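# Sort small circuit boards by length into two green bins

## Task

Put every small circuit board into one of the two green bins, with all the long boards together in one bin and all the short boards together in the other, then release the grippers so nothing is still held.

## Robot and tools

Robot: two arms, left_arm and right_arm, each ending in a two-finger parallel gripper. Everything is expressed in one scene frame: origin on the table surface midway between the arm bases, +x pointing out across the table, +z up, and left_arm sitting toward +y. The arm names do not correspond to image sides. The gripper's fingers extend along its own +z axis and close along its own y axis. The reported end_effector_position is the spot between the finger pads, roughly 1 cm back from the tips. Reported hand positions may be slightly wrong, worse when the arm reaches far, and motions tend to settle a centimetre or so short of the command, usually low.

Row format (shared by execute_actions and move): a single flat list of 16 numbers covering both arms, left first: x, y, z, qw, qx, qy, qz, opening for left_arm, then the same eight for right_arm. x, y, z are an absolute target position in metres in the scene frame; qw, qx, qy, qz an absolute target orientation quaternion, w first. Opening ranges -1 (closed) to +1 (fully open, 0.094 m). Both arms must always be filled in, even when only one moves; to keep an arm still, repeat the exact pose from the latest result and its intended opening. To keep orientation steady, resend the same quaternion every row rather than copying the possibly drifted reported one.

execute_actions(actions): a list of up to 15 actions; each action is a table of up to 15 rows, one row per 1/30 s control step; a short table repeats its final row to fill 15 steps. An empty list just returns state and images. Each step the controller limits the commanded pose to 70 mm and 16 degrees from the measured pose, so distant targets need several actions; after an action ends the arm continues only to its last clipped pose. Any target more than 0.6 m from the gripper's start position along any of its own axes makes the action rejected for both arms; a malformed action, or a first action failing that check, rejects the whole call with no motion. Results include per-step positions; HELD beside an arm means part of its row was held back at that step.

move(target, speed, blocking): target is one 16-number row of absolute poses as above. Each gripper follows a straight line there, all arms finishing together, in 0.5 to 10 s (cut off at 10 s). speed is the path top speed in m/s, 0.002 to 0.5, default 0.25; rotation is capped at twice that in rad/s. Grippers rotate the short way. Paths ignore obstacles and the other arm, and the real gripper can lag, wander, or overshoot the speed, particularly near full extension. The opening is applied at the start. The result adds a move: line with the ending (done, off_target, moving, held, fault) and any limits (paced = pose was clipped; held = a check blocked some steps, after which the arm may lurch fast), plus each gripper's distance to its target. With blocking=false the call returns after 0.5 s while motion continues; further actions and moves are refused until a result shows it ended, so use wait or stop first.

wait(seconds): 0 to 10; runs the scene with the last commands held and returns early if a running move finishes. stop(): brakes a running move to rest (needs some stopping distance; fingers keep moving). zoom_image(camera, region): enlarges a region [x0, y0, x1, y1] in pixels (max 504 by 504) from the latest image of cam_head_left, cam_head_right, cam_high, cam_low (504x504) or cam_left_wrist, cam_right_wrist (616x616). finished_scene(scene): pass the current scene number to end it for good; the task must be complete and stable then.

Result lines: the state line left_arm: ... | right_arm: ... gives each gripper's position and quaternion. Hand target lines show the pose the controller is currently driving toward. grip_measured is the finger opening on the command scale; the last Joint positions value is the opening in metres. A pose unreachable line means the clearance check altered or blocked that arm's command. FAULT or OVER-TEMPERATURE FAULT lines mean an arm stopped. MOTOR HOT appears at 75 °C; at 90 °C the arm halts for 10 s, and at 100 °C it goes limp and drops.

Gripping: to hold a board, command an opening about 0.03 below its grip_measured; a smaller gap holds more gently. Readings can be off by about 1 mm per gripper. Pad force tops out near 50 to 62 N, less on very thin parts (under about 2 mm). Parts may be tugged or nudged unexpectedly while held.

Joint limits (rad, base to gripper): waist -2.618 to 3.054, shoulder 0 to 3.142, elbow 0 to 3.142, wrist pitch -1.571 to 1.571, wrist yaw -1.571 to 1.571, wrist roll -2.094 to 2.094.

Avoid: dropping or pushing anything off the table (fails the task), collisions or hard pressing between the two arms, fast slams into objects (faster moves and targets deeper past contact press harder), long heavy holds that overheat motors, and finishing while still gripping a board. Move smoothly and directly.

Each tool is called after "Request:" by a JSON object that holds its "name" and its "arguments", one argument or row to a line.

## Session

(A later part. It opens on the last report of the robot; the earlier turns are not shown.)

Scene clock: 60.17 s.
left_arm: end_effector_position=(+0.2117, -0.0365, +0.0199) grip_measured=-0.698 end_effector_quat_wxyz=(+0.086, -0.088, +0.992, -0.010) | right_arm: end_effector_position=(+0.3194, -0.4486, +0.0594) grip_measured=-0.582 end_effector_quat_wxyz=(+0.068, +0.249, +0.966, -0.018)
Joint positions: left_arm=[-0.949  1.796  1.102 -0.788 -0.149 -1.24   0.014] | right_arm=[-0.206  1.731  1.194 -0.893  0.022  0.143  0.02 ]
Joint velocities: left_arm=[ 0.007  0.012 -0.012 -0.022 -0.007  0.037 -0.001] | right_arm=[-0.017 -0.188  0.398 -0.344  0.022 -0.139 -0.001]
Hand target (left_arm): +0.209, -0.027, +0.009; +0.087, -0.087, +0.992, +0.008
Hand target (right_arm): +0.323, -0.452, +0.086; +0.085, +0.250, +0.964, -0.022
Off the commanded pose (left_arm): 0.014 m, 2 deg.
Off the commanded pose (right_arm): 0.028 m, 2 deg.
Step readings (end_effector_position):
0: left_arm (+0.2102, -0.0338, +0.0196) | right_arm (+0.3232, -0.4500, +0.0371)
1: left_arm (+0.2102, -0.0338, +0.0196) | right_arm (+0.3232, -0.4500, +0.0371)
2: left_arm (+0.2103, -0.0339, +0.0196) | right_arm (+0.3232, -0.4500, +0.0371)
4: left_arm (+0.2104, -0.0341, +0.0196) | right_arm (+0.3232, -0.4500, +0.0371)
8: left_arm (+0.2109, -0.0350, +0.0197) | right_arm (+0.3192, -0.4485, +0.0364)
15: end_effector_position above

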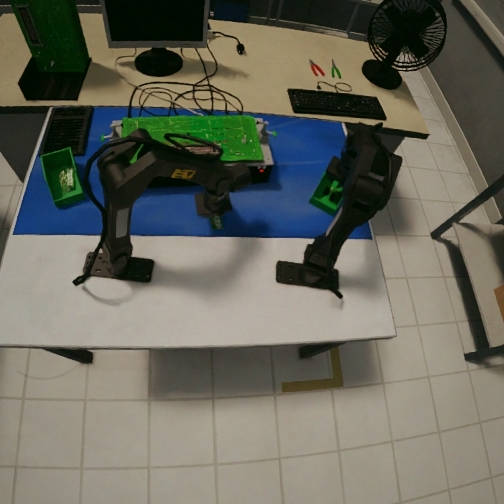

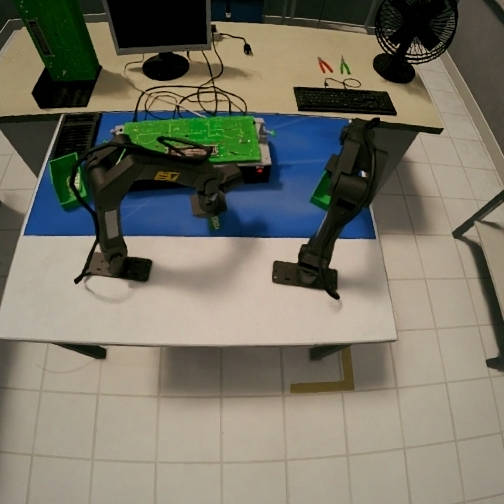

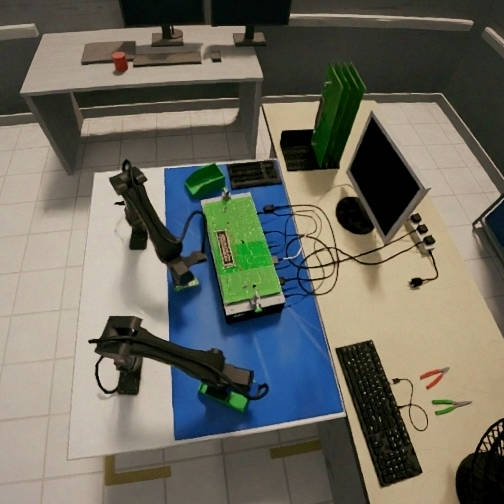

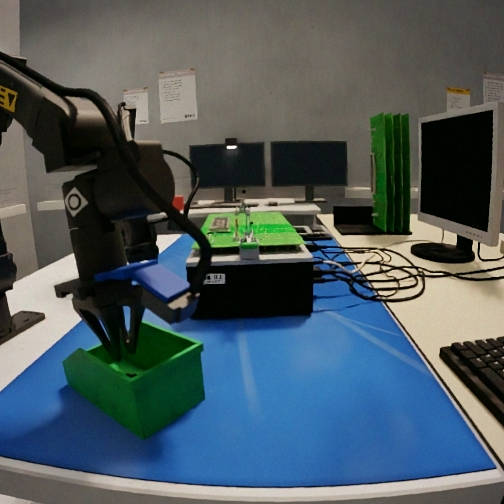

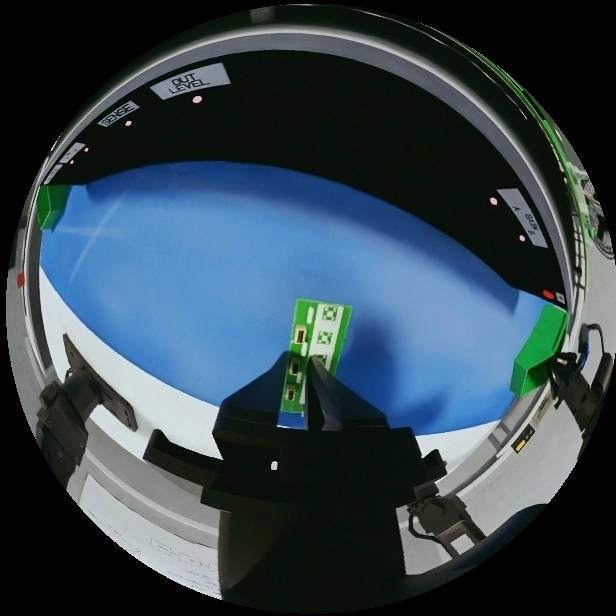

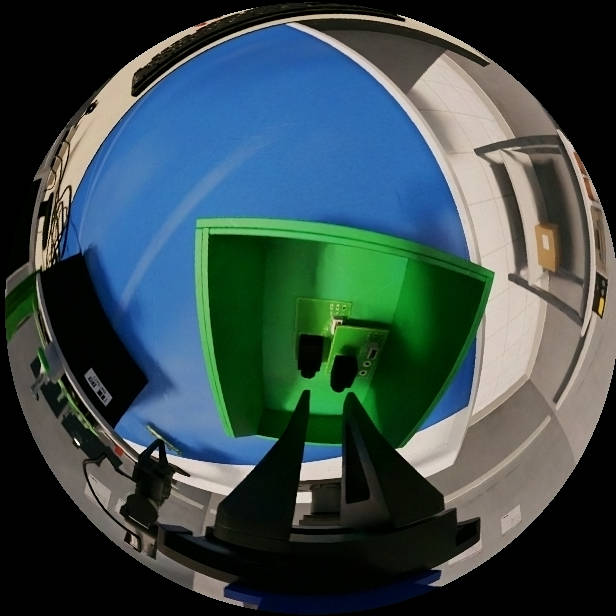

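Request:
{"name": "execute_actions", "arguments": {
  "actions": [
    [[0.2095,-0.0275,0.009,0.087,-0.087,0.992,0.008,-0.64,0.323,-0.452,0.089,0.084,0.25,0.964,-0.022,-0.58],[0.2095,-0.0275,0.009,0.087,-0.087,0.992,0.008,-0.63,0.323,-0.452,0.092,0.084,0.25,0.964,-0.022,-0.58],[0.2092,-0.027,0.0087,0.087,-0.087,0.992,0.008,-0.63,0.323,-0.452,0.095,0.084,0.25,0.964,-0.022,-0.58],[0.2089,-0.0265,0.0084,0.087,-0.087,0.992,0.008,-0.63,0.323,-0.452,0.099,0.084,0.25,0.964,-0.022,-0.58],[0.2086,-0.026,0.008,0.087,-0.087,0.992,0.008,-0.63,0.323,-0.452,0.103,0.084,0.25,0.964,-0.022,-0.58],[0.2086,-0.026,0.008,0.087,-0.087,0.992,0.008,-0.63,0.323,-0.452,0.107,0.084,0.25,0.964,-0.022,-0.58],[0.2086,-0.026,0.008,0.087,-0.087,0.992,0.008,-0.63,0.323,-0.452,0.111,0.084,0.25,0.964,-0.022,-0.58],[0.2086,-0.026,0.008,0.087,-0.087,0.992,0.008,-0.63,0.323,-0.452,0.115,0.084,0.25,0.964,-0.022,-0.58],[0.2086,-0.026,0.008,0.087,-0.087,0.992,0.008,-0.63,0.323,-0.452,0.119,0.084,0.25,0.964,-0.022,-0.58],[0.2086,-0.026,0.008,0.087,-0.087,0.992,0.008,-0.63,0.323,-0.452,0.122,0.084,0.25,0.964,-0.022,-0.58],[0.2086,-0.026,0.008,0.087,-0.087,0.992,0.008,-0.63,0.323,-0.452,0.125,0.084,0.25,0.964,-0.022,-0.58],[0.2086,-0.026,0.008,0.087,-0.087,0.992,0.008,-0.63,0.323,-0.452,0.127,0.084,0.25,0.964,-0.022,-0.58]]
  ]
}}

Request:
{"name": "zoom_image", "arguments": {
  "camera": "cam_left_wrist",
  "region": [240,270,380,420]
}}

Scene clock: 61.70 s.
left_arm: end_effector_position=(+0.2115, -0.0360, +0.0179) grip_measured=-0.632 end_effector_quat_wxyz=(+0.087, -0.088, +0.992, -0.011) | right_arm: end_effector_position=(+0.3257, -0.4509, +0.1092) grip_measured=-0.582 end_effector_quat_wxyz=(+0.076, +0.249, +0.965, -0.019)
Joint positions: left_arm=[-0.949  1.796  1.094 -0.778 -0.15  -1.24   0.017] | right_arm=[-0.206  1.706  1.364 -1.074  0.022  0.143  0.02 ]
Joint velocities: left_arm=[-0.007 -0.012 -0.022 -0.066  0.007 -0.037 -0.001] | right_arm=[ 0.002 -0.051  0.095 -0.139 -0.051 -0.051 -0.002]
Hand target (left_arm): +0.209, -0.026, +0.008; +0.087, -0.087, +0.992, +0.008
Hand target (right_arm): +0.324, -0.452, +0.126; +0.085, +0.250, +0.964, -0.022
Off the commanded pose (left_arm): 0.014 m, 2 deg.
Off the commanded pose (right_arm): 0.018 m, 1 deg.
Step readings (end_effector_position):
0: left_arm (+0.2119, -0.0369, +0.0199) | right_arm (+0.3179, -0.4480, +0.0731)
1: left_arm (+0.2119, -0.0369, +0.0199) | right_arm (+0.3177, -0.4479, +0.0731)
2: left_arm (+0.2119, -0.0369, +0.0199) | right_arm (+0.3172, -0.4477, +0.0734)
4: left_arm (+0.2118, -0.0367, +0.0195) | right_arm (+0.3163, -0.4474, +0.0758)
8: left_arm (+0.2115, -0.0361, +0.0179) | right_arm (+0.3200, -0.4488, +0.0879)
15: end_effector_position above

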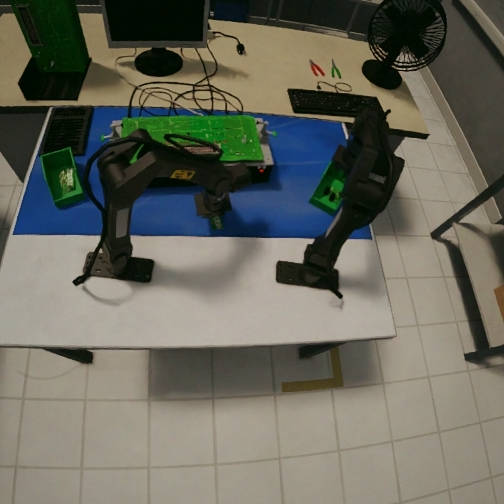

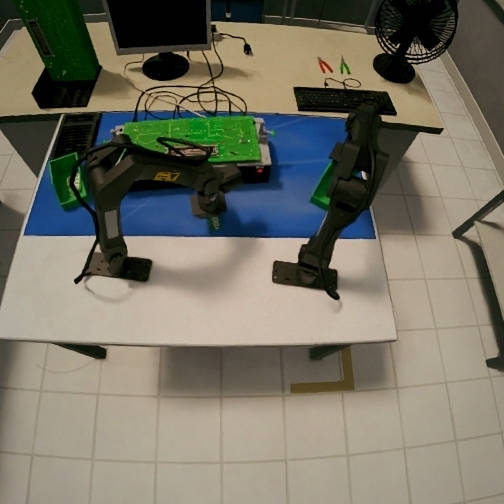

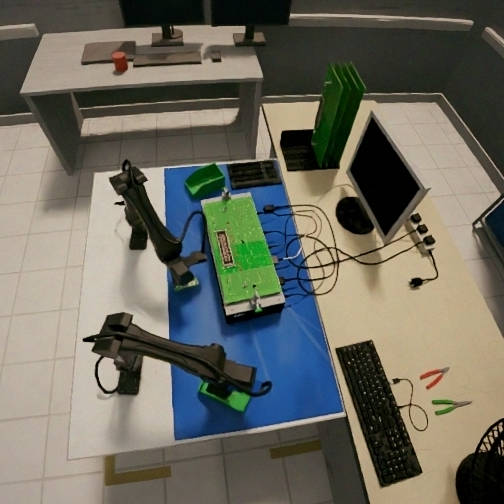

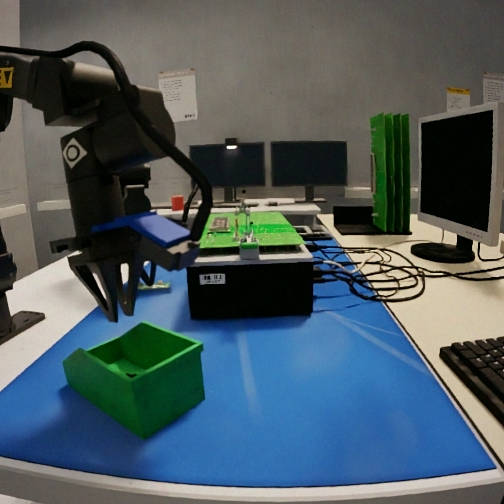

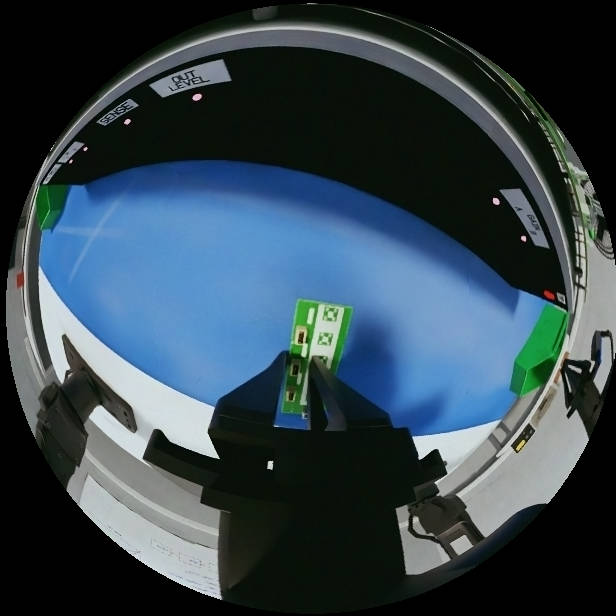

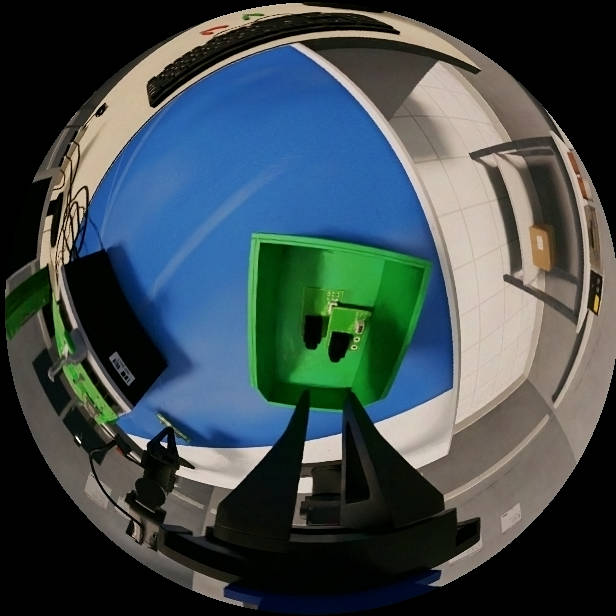

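Region (240, 270, 380, 420) of cam_left_wrist's 616x616 image, scaled by 3.360, with more detail than that image has; it fills the left 470 columns of this view, and the rest is white.

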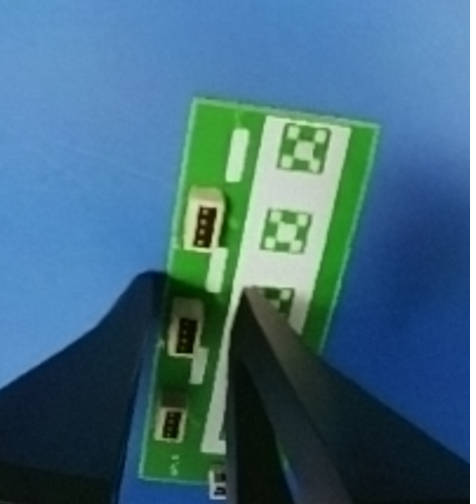

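Request:
{"name": "execute_actions", "arguments": {
  "actions": [
    [[0.2083,-0.0255,0.008,0.087,-0.087,0.992,0.008,-0.63,0.323,-0.452,0.127,0.084,0.25,0.964,-0.022,-0.58],[0.208,-0.025,0.008,0.087,-0.087,0.992,0.008,-0.63,0.323,-0.452,0.127,0.084,0.25,0.964,-0.022,-0.58],[0.2077,-0.0245,0.008,0.087,-0.087,0.992,0.008,-0.63,0.323,-0.452,0.127,0.084,0.25,0.964,-0.022,-0.58],[0.2074,-0.024,0.008,0.087,-0.087,0.992,0.008,-0.63,0.323,-0.452,0.127,0.084,0.25,0.964,-0.022,-0.58],[0.2071,-0.0235,0.008,0.087,-0.087,0.992,0.008,-0.63,0.323,-0.452,0.127,0.084,0.25,0.964,-0.022,-0.58],[0.2068,-0.023,0.008,0.087,-0.087,0.992,0.008,-0.63,0.323,-0.452,0.127,0.084,0.25,0.964,-0.022,-0.58]]
  ]
}}

Request:
{"name": "zoom_image", "arguments": {
  "camera": "cam_left_wrist",
  "region": [240,270,380,420]
}}

Scene clock: 62.93 s.
left_arm: end_effector_position=(+0.2114, -0.0358, +0.0176) grip_measured=-0.632 end_effector_quat_wxyz=(+0.087, -0.088, +0.992, -0.013) | right_arm: end_effector_position=(+0.3184, -0.4482, +0.1098) grip_measured=-0.582 end_effector_quat_wxyz=(+0.061, +0.249, +0.966, -0.018)
Joint positions: left_arm=[-0.949  1.792  1.087 -0.771 -0.15  -1.24   0.017] | right_arm=[-0.206  1.703  1.367 -1.11   0.022  0.143  0.02 ]
Joint velocities: left_arm=[ 0.002  0.002 -0.012  0.037 -0.037 -0.022  0.001] | right_arm=[-0.007 -0.017  0.002 -0.037  0.022 -0.051  0.001]
Hand target (left_arm): +0.207, -0.023, +0.008; +0.087, -0.087, +0.992, +0.008
Hand target (right_arm): +0.323, -0.452, +0.127; +0.084, +0.250, +0.964, -0.022
Off the commanded pose (left_arm): 0.017 m, 2 deg.
Off the commanded pose (right_arm): 0.018 m, 3 deg.
Step readings (end_effector_position):
0: left_arm (+0.2115, -0.0360, +0.0179) | right_arm (+0.3190, -0.4484, +0.1099)
1: left_arm (+0.2115, -0.0360, +0.0179) | right_arm (+0.3190, -0.4484, +0.1099)
2: left_arm (+0.2115, -0.0360, +0.0179) | right_arm (+0.3189, -0.4484, +0.1099)
4: left_arm (+0.2115, -0.0360, +0.0179) | right_arm (+0.3187, -0.4483, +0.1099)
8: left_arm (+0.2114, -0.0359, +0.0178) | right_arm (+0.3185, -0.4482, +0.1098)
15: end_effector_position above

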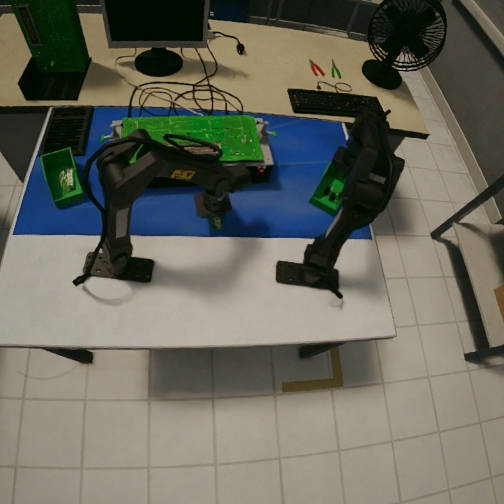

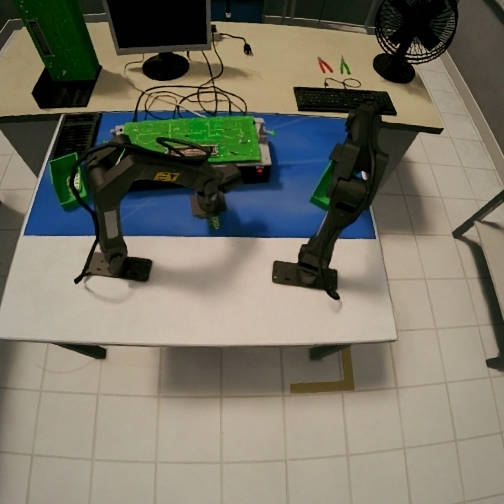

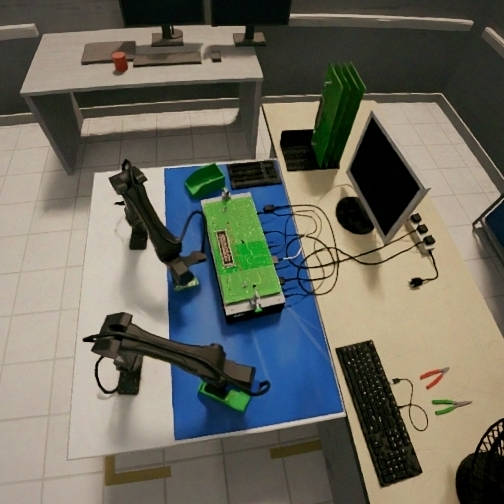

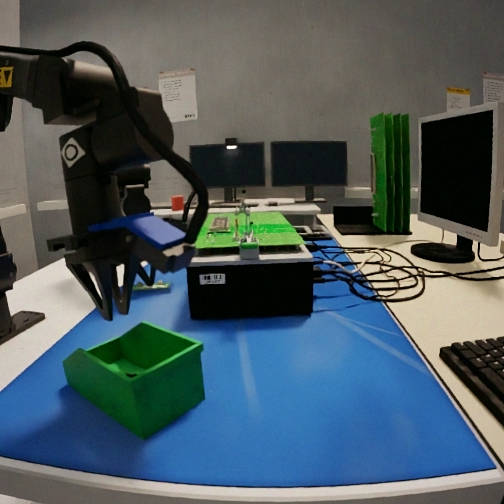

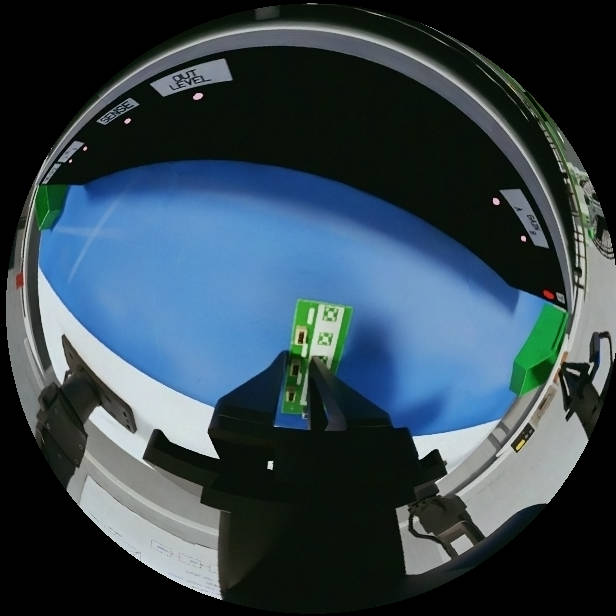

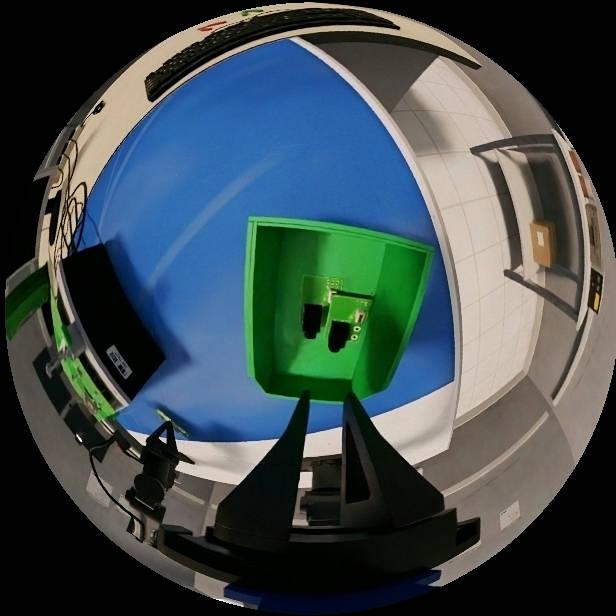

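Region (240, 270, 380, 420) of cam_left_wrist's 616x616 image, scaled by 3.360, with more detail than that image has; it fills the left 470 columns of this view, and the rest is white.

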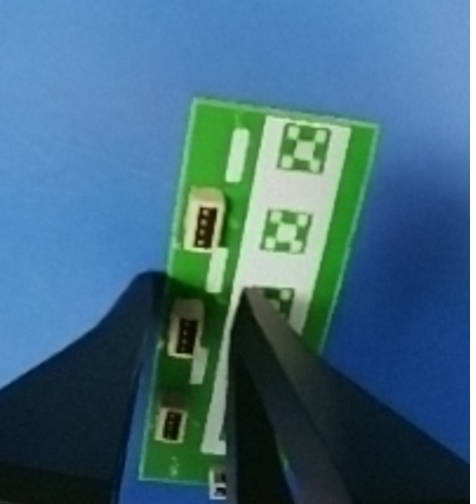

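Request:
{"name": "execute_actions", "arguments": {
  "actions": [
    [[0.2072,-0.0237,0.009,0.087,-0.087,0.992,0.008,-0.63,0.323,-0.452,0.127,0.084,0.25,0.964,-0.022,-0.58],[0.2076,-0.0244,0.010,0.087,-0.087,0.992,0.008,-0.63,0.323,-0.452,0.127,0.084,0.25,0.964,-0.022,-0.58],[0.208,-0.0251,0.011,0.087,-0.087,0.992,0.008,-0.64,0.323,-0.452,0.127,0.084,0.25,0.964,-0.022,-0.58],[0.2084,-0.0258,0.012,0.087,-0.087,0.992,0.008,-0.65,0.323,-0.452,0.127,0.084,0.25,0.964,-0.022,-0.58],[0.2088,-0.0265,0.013,0.087,-0.087,0.992,0.008,-0.66,0.323,-0.452,0.127,0.084,0.25,0.964,-0.022,-0.58],[0.209,-0.027,0.014,0.087,-0.087,0.992,0.008,-0.67,0.323,-0.452,0.127,0.084,0.25,0.964,-0.022,-0.58],[0.209,-0.027,0.014,0.087,-0.087,0.992,0.008,-0.68,0.323,-0.452,0.127,0.084,0.25,0.964,-0.022,-0.58],[0.209,-0.027,0.014,0.087,-0.087,0.992,0.008,-0.70,0.323,-0.452,0.127,0.084,0.25,0.964,-0.022,-0.58],[0.209,-0.027,0.014,0.087,-0.087,0.992,0.008,-0.72,0.323,-0.452,0.127,0.084,0.25,0.964,-0.022,-0.58],[0.209,-0.027,0.014,0.087,-0.087,0.992,0.008,-0.74,0.323,-0.452,0.127,0.084,0.25,0.964,-0.022,-0.58],[0.209,-0.027,0.014,0.087,-0.087,0.992,0.008,-0.76,0.323,-0.452,0.127,0.084,0.25,0.964,-0.022,-0.58],[0.209,-0.027,0.014,0.087,-0.087,0.992,0.008,-0.78,0.323,-0.452,0.127,0.084,0.25,0.964,-0.022,-0.58],[0.209,-0.027,0.014,0.087,-0.087,0.992,0.008,-0.80,0.323,-0.452,0.127,0.084,0.25,0.964,-0.022,-0.58]]
  ]
}}

Request:
{"name": "zoom_image", "arguments": {
  "camera": "cam_left_wrist",
  "region": [240,270,380,420]
}}

Scene clock: 64.50 s.
left_arm: end_effector_position=(+0.2117, -0.0358, +0.0177) grip_measured=-0.797 end_effector_quat_wxyz=(+0.088, -0.088, +0.992, -0.013) | right_arm: end_effector_position=(+0.3183, -0.4482, +0.1098) grip_measured=-0.582 end_effector_quat_wxyz=(+0.061, +0.249, +0.966, -0.018)
Joint positions: left_arm=[-0.949  1.792  1.087 -0.77  -0.151 -1.24   0.01 ] | right_arm=[-0.206  1.703  1.367 -1.11   0.022  0.143  0.02 ]
Joint velocities: left_arm=[-0.002 -0.007  0.007  0.007 -0.037 -0.007 -0.   ] | right_arm=[ 0.012 -0.012 -0.007 -0.007 -0.037  0.007  0.   ]
Hand target (left_arm): +0.209, -0.027, +0.014; +0.087, -0.087, +0.992, +0.008
Hand target (right_arm): +0.323, -0.452, +0.127; +0.084, +0.250, +0.964, -0.022
Off the commanded pose (left_arm): 0.010 m, 2 deg.
Off the commanded pose (right_arm): 0.018 m, 3 deg.
Step readings (end_effector_position):
0: left_arm (+0.2114, -0.0358, +0.0176) | right_arm (+0.3183, -0.4482, +0.1098)
1: left_arm (+0.2114, -0.0358, +0.0176) | right_arm (+0.3183, -0.4482, +0.1098)
2: left_arm (+0.2114, -0.0358, +0.0176) | right_arm (+0.3183, -0.4482, +0.1098)
4: left_arm (+0.2114, -0.0359, +0.0177) | right_arm (+0.3183, -0.4482, +0.1098)
8: left_arm (+0.2118, -0.0366, +0.0177) | right_arm (+0.3183, -0.4482, +0.1098)
15: end_effector_position above

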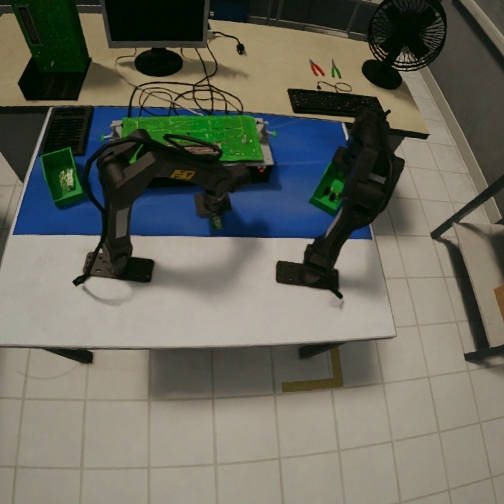

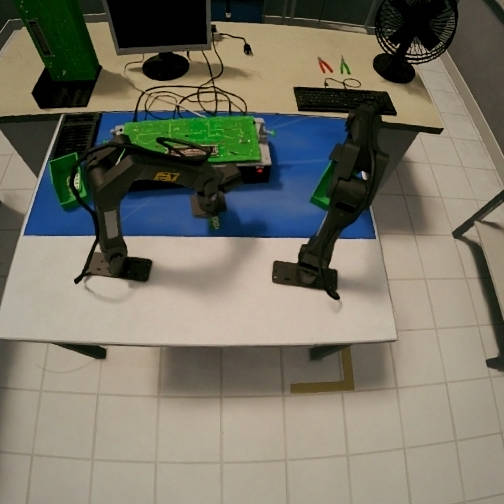

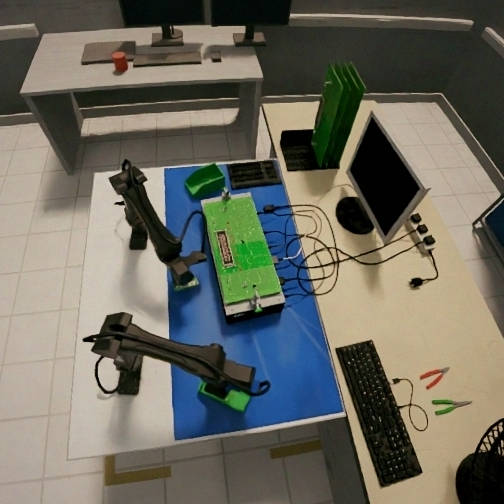

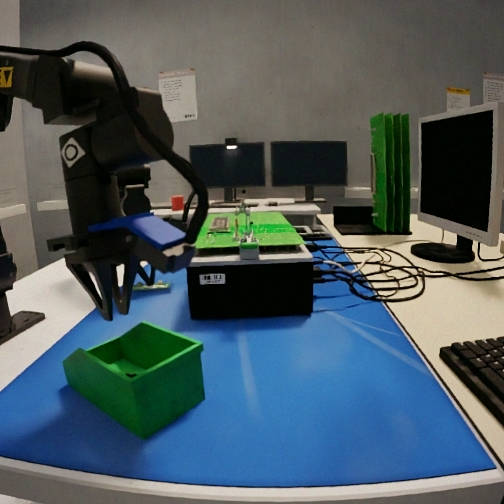

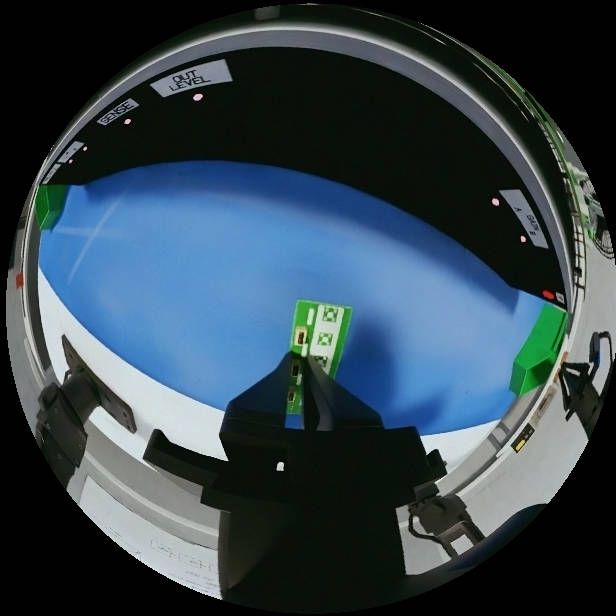

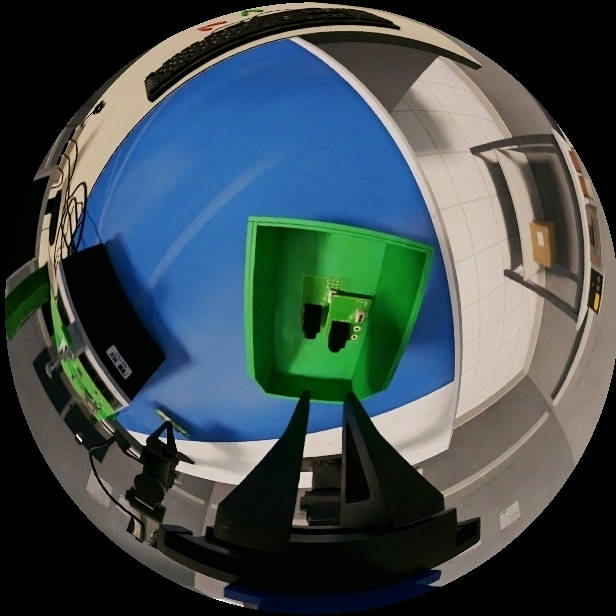

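Region (240, 270, 380, 420) of cam_left_wrist's 616x616 image, scaled by 3.360, with more detail than that image has; it fills the left 470 columns of this view, and the rest is white.

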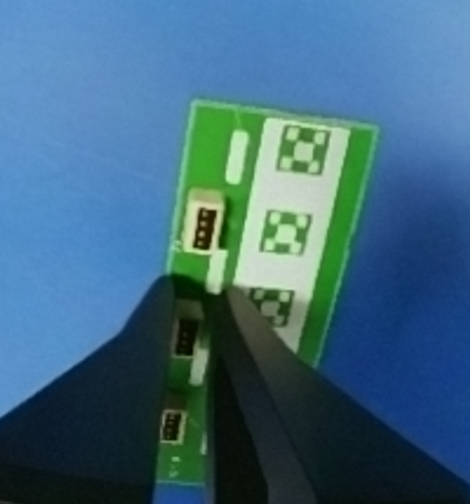

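Request:
{"name": "execute_actions", "arguments": {
  "actions": [
    [[0.209,-0.027,0.014,0.087,-0.087,0.992,0.008,-0.815,0.323,-0.452,0.127,0.084,0.25,0.964,-0.022,-0.58],[0.209,-0.027,0.014,0.087,-0.087,0.992,0.008,-0.83,0.323,-0.452,0.127,0.084,0.25,0.964,-0.022,-0.58],[0.209,-0.027,0.014,0.087,-0.087,0.992,0.008,-0.845,0.323,-0.452,0.127,0.084,0.25,0.964,-0.022,-0.58],[0.209,-0.027,0.014,0.087,-0.087,0.992,0.008,-0.86,0.323,-0.452,0.127,0.084,0.25,0.964,-0.022,-0.58],[0.209,-0.027,0.014,0.087,-0.087,0.992,0.008,-0.875,0.323,-0.452,0.127,0.084,0.25,0.964,-0.022,-0.58],[0.209,-0.027,0.014,0.087,-0.087,0.992,0.008,-0.89,0.323,-0.452,0.127,0.084,0.25,0.964,-0.022,-0.58],[0.209,-0.027,0.014,0.087,-0.087,0.992,0.008,-0.905,0.323,-0.452,0.127,0.084,0.25,0.964,-0.022,-0.58],[0.209,-0.027,0.014,0.087,-0.087,0.992,0.008,-0.92,0.323,-0.452,0.127,0.084,0.25,0.964,-0.022,-0.58],[0.209,-0.027,0.014,0.087,-0.087,0.992,0.008,-0.935,0.323,-0.452,0.127,0.084,0.25,0.964,-0.022,-0.58],[0.209,-0.027,0.014,0.087,-0.087,0.992,0.008,-0.95,0.323,-0.452,0.127,0.084,0.25,0.964,-0.022,-0.58],[0.209,-0.027,0.014,0.087,-0.087,0.992,0.008,-0.965,0.323,-0.452,0.127,0.084,0.25,0.964,-0.022,-0.58],[0.209,-0.027,0.014,0.087,-0.087,0.992,0.008,-0.97,0.323,-0.452,0.127,0.084,0.25,0.964,-0.022,-0.58]]
  ]
}}

Request:
{"name": "zoom_image", "arguments": {
  "camera": "cam_left_wrist",
  "region": [240,270,380,420]
}}

Scene clock: 65.90 s.
left_arm: end_effector_position=(+0.2115, -0.0346, +0.0177) grip_measured=-0.944 end_effector_quat_wxyz=(+0.088, -0.088, +0.992, -0.010) | right_arm: end_effector_position=(+0.3183, -0.4482, +0.1098) grip_measured=-0.582 end_effector_quat_wxyz=(+0.061, +0.249, +0.966, -0.018)
Joint positions: left_arm=[-0.949  1.792  1.087 -0.775 -0.153 -1.24   0.003] | right_arm=[-0.206  1.703  1.367 -1.11   0.022  0.143  0.02 ]
Joint velocities: left_arm=[-0.007 -0.007 -0.002  0.037  0.007  0.007 -0.   ] | right_arm=[ 0.012 -0.007  0.007 -0.037 -0.007  0.007 -0.001]
Hand target (left_arm): +0.209, -0.027, +0.014; +0.087, -0.087, +0.992, +0.008
Hand target (right_arm): +0.323, -0.452, +0.127; +0.084, +0.250, +0.964, -0.022
Off the commanded pose (left_arm): 0.009 m, 2 deg.
Off the commanded pose (right_arm): 0.018 m, 3 deg.
Step readings (end_effector_position):
0: left_arm (+0.2117, -0.0358, +0.0177) | right_arm (+0.3183, -0.4482, +0.1098)
1: left_arm (+0.2117, -0.0357, +0.0177) | right_arm (+0.3183, -0.4482, +0.1098)
2: left_arm (+0.2117, -0.0355, +0.0177) | right_arm (+0.3183, -0.4482, +0.1098)
4: left_arm (+0.2116, -0.0349, +0.0177) | right_arm (+0.3183, -0.4482, +0.1098)
8: left_arm (+0.2115, -0.0346, +0.0177) | right_arm (+0.3183, -0.4482, +0.1098)
15: end_effector_position above

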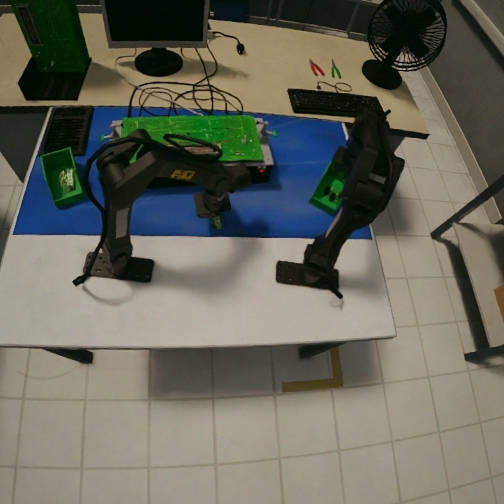

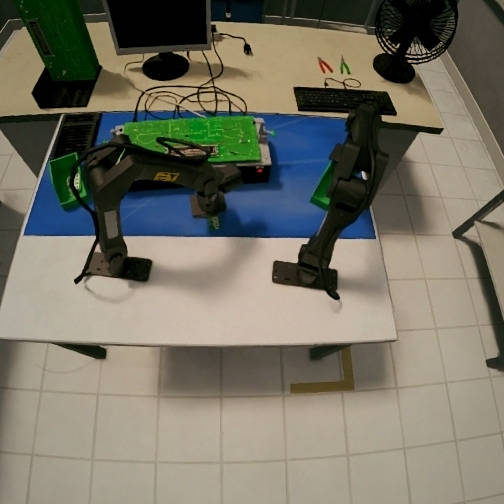

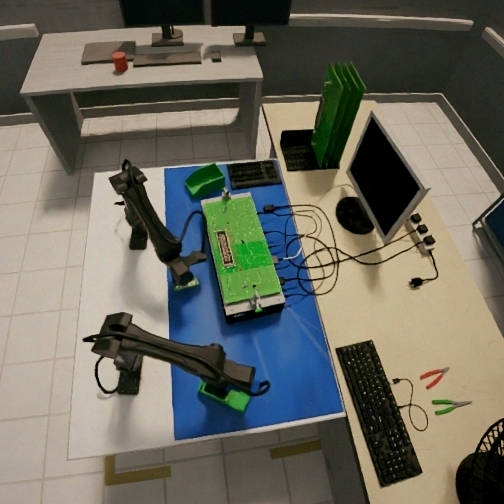

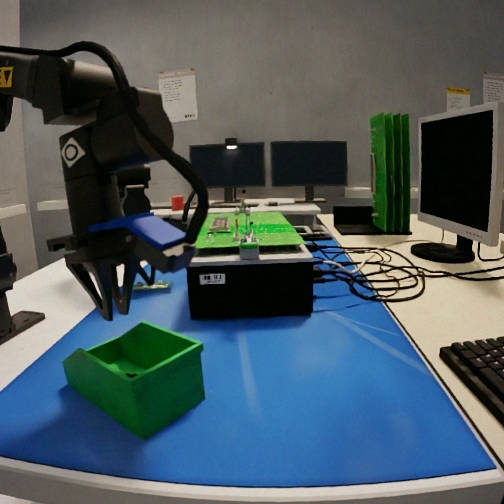

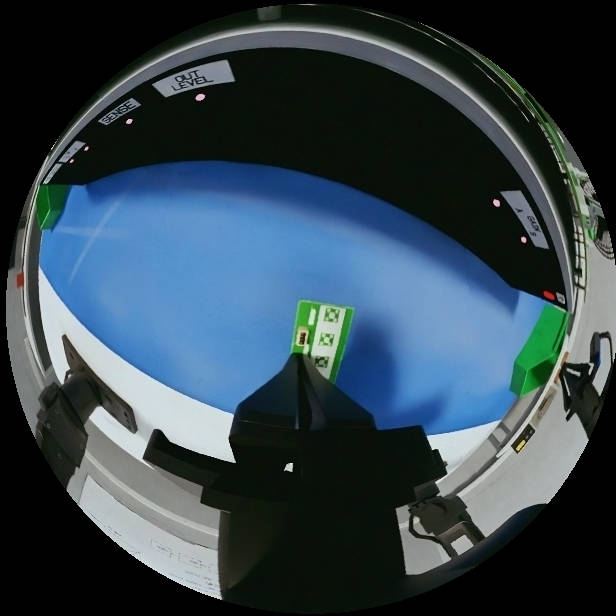

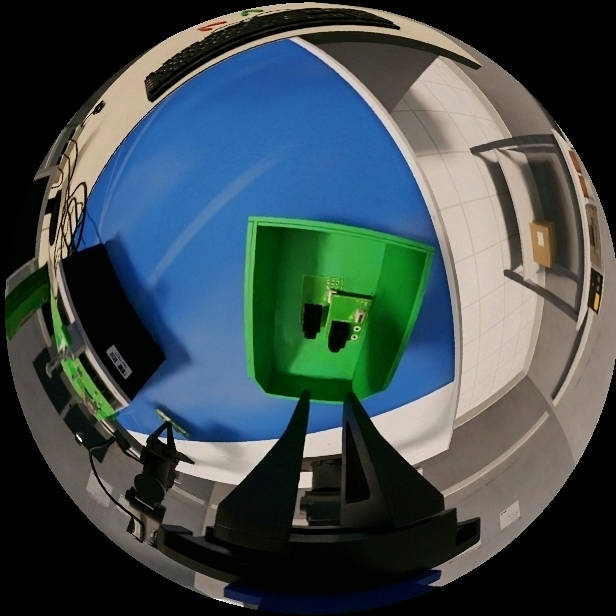

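Region (240, 270, 380, 420) of cam_left_wrist's 616x616 image, scaled by 3.360, with more detail than that image has; it fills the left 470 columns of this view, and the rest is white.

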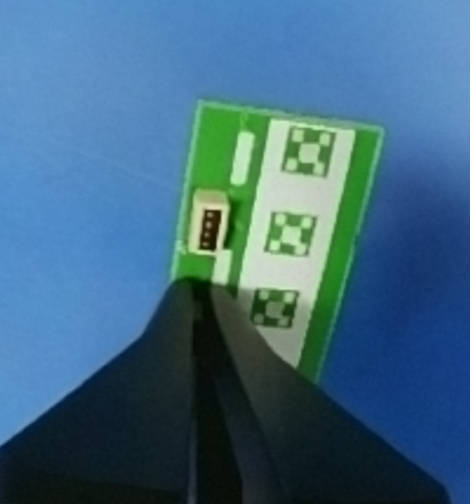

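Gripped. Lift up first, then across.

Request:
{"name": "move", "arguments": {
  "target": [0.200,0.03,0.10, 0.087,-0.087,0.992,0.008, -0.975, 0.323,-0.452,0.127, 0.084,0.25,0.964,-0.022, -0.58],
  "speed": 0.15
}}

Scene clock: 67.47 s.
left_arm: end_effector_position=(+0.1964, +0.0289, +0.0914) grip_measured=-0.944 end_effector_quat_wxyz=(+0.081, -0.087, +0.993, +0.010) | right_arm: end_effector_position=(+0.3183, -0.4482, +0.1098) grip_measured=-0.582 end_effector_quat_wxyz=(+0.061, +0.249, +0.966, -0.018)
Joint positions: left_arm=[-0.884  1.506  1.087 -1.095 -0.153 -1.174  0.003] | right_arm=[-0.206  1.703  1.367 -1.11   0.022  0.143  0.02 ]
Joint velocities: left_arm=[-0.007 -0.012 -0.022  0.051  0.081 -0.022  0.   ] | right_arm=[ 0.002  0.002 -0.022  0.051 -0.095 -0.11  -0.   ]
Hand target (left_arm): +0.199, +0.031, +0.099; +0.087, -0.087, +0.992, +0.008
Hand target (right_arm): +0.323, -0.452, +0.127; +0.084, +0.250, +0.964, -0.022
Off the commanded pose (left_arm): 0.009 m, 1 deg.
Off the commanded pose (right_arm): 0.018 m, 3 deg.
move: off_target (right_arm)

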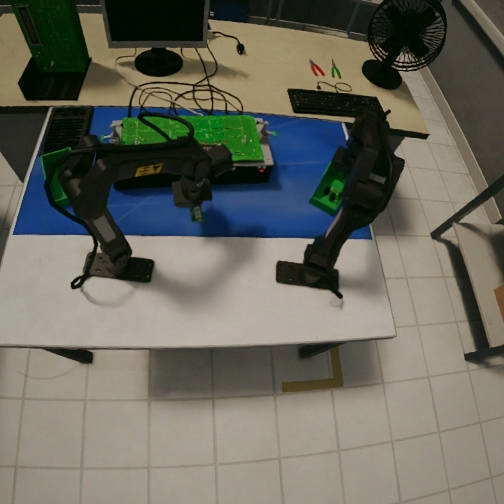

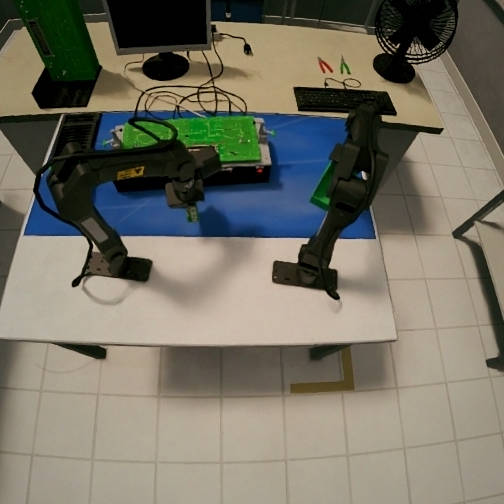

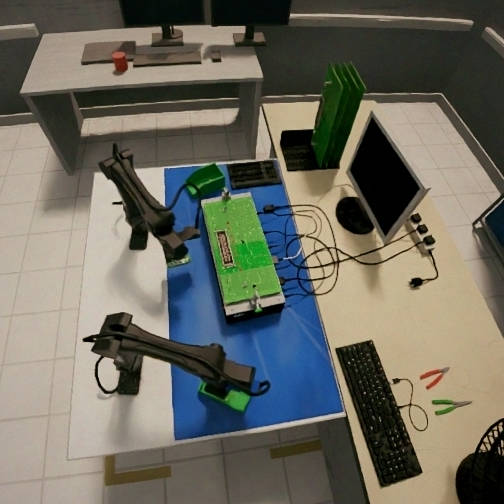

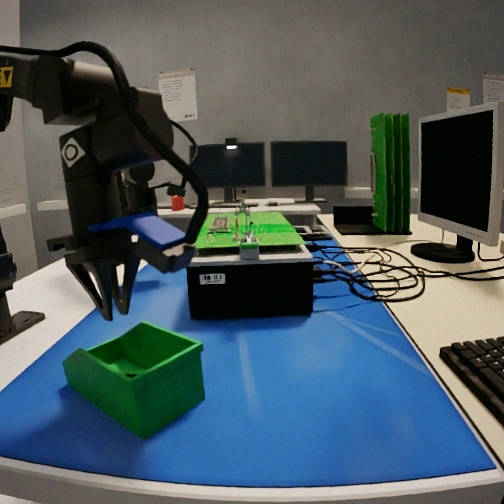

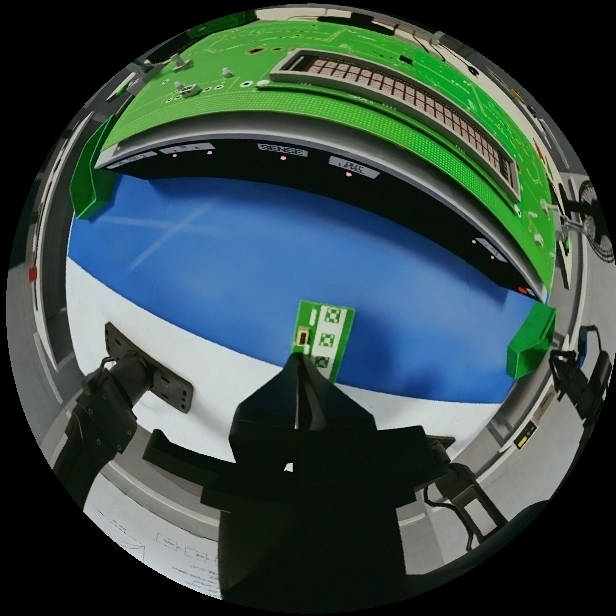

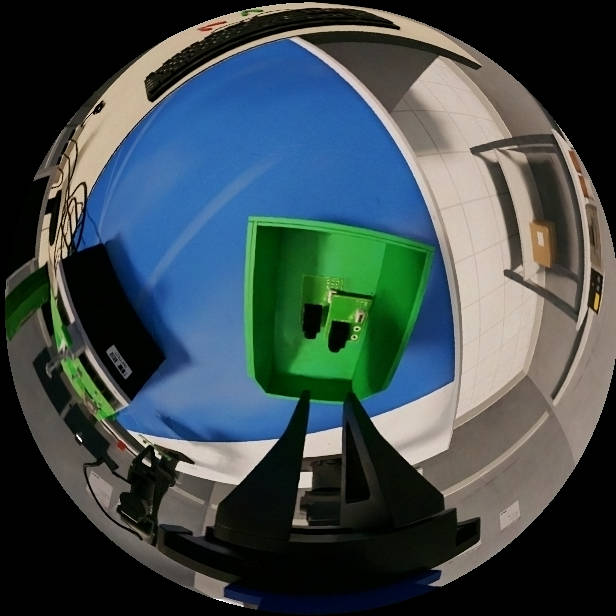

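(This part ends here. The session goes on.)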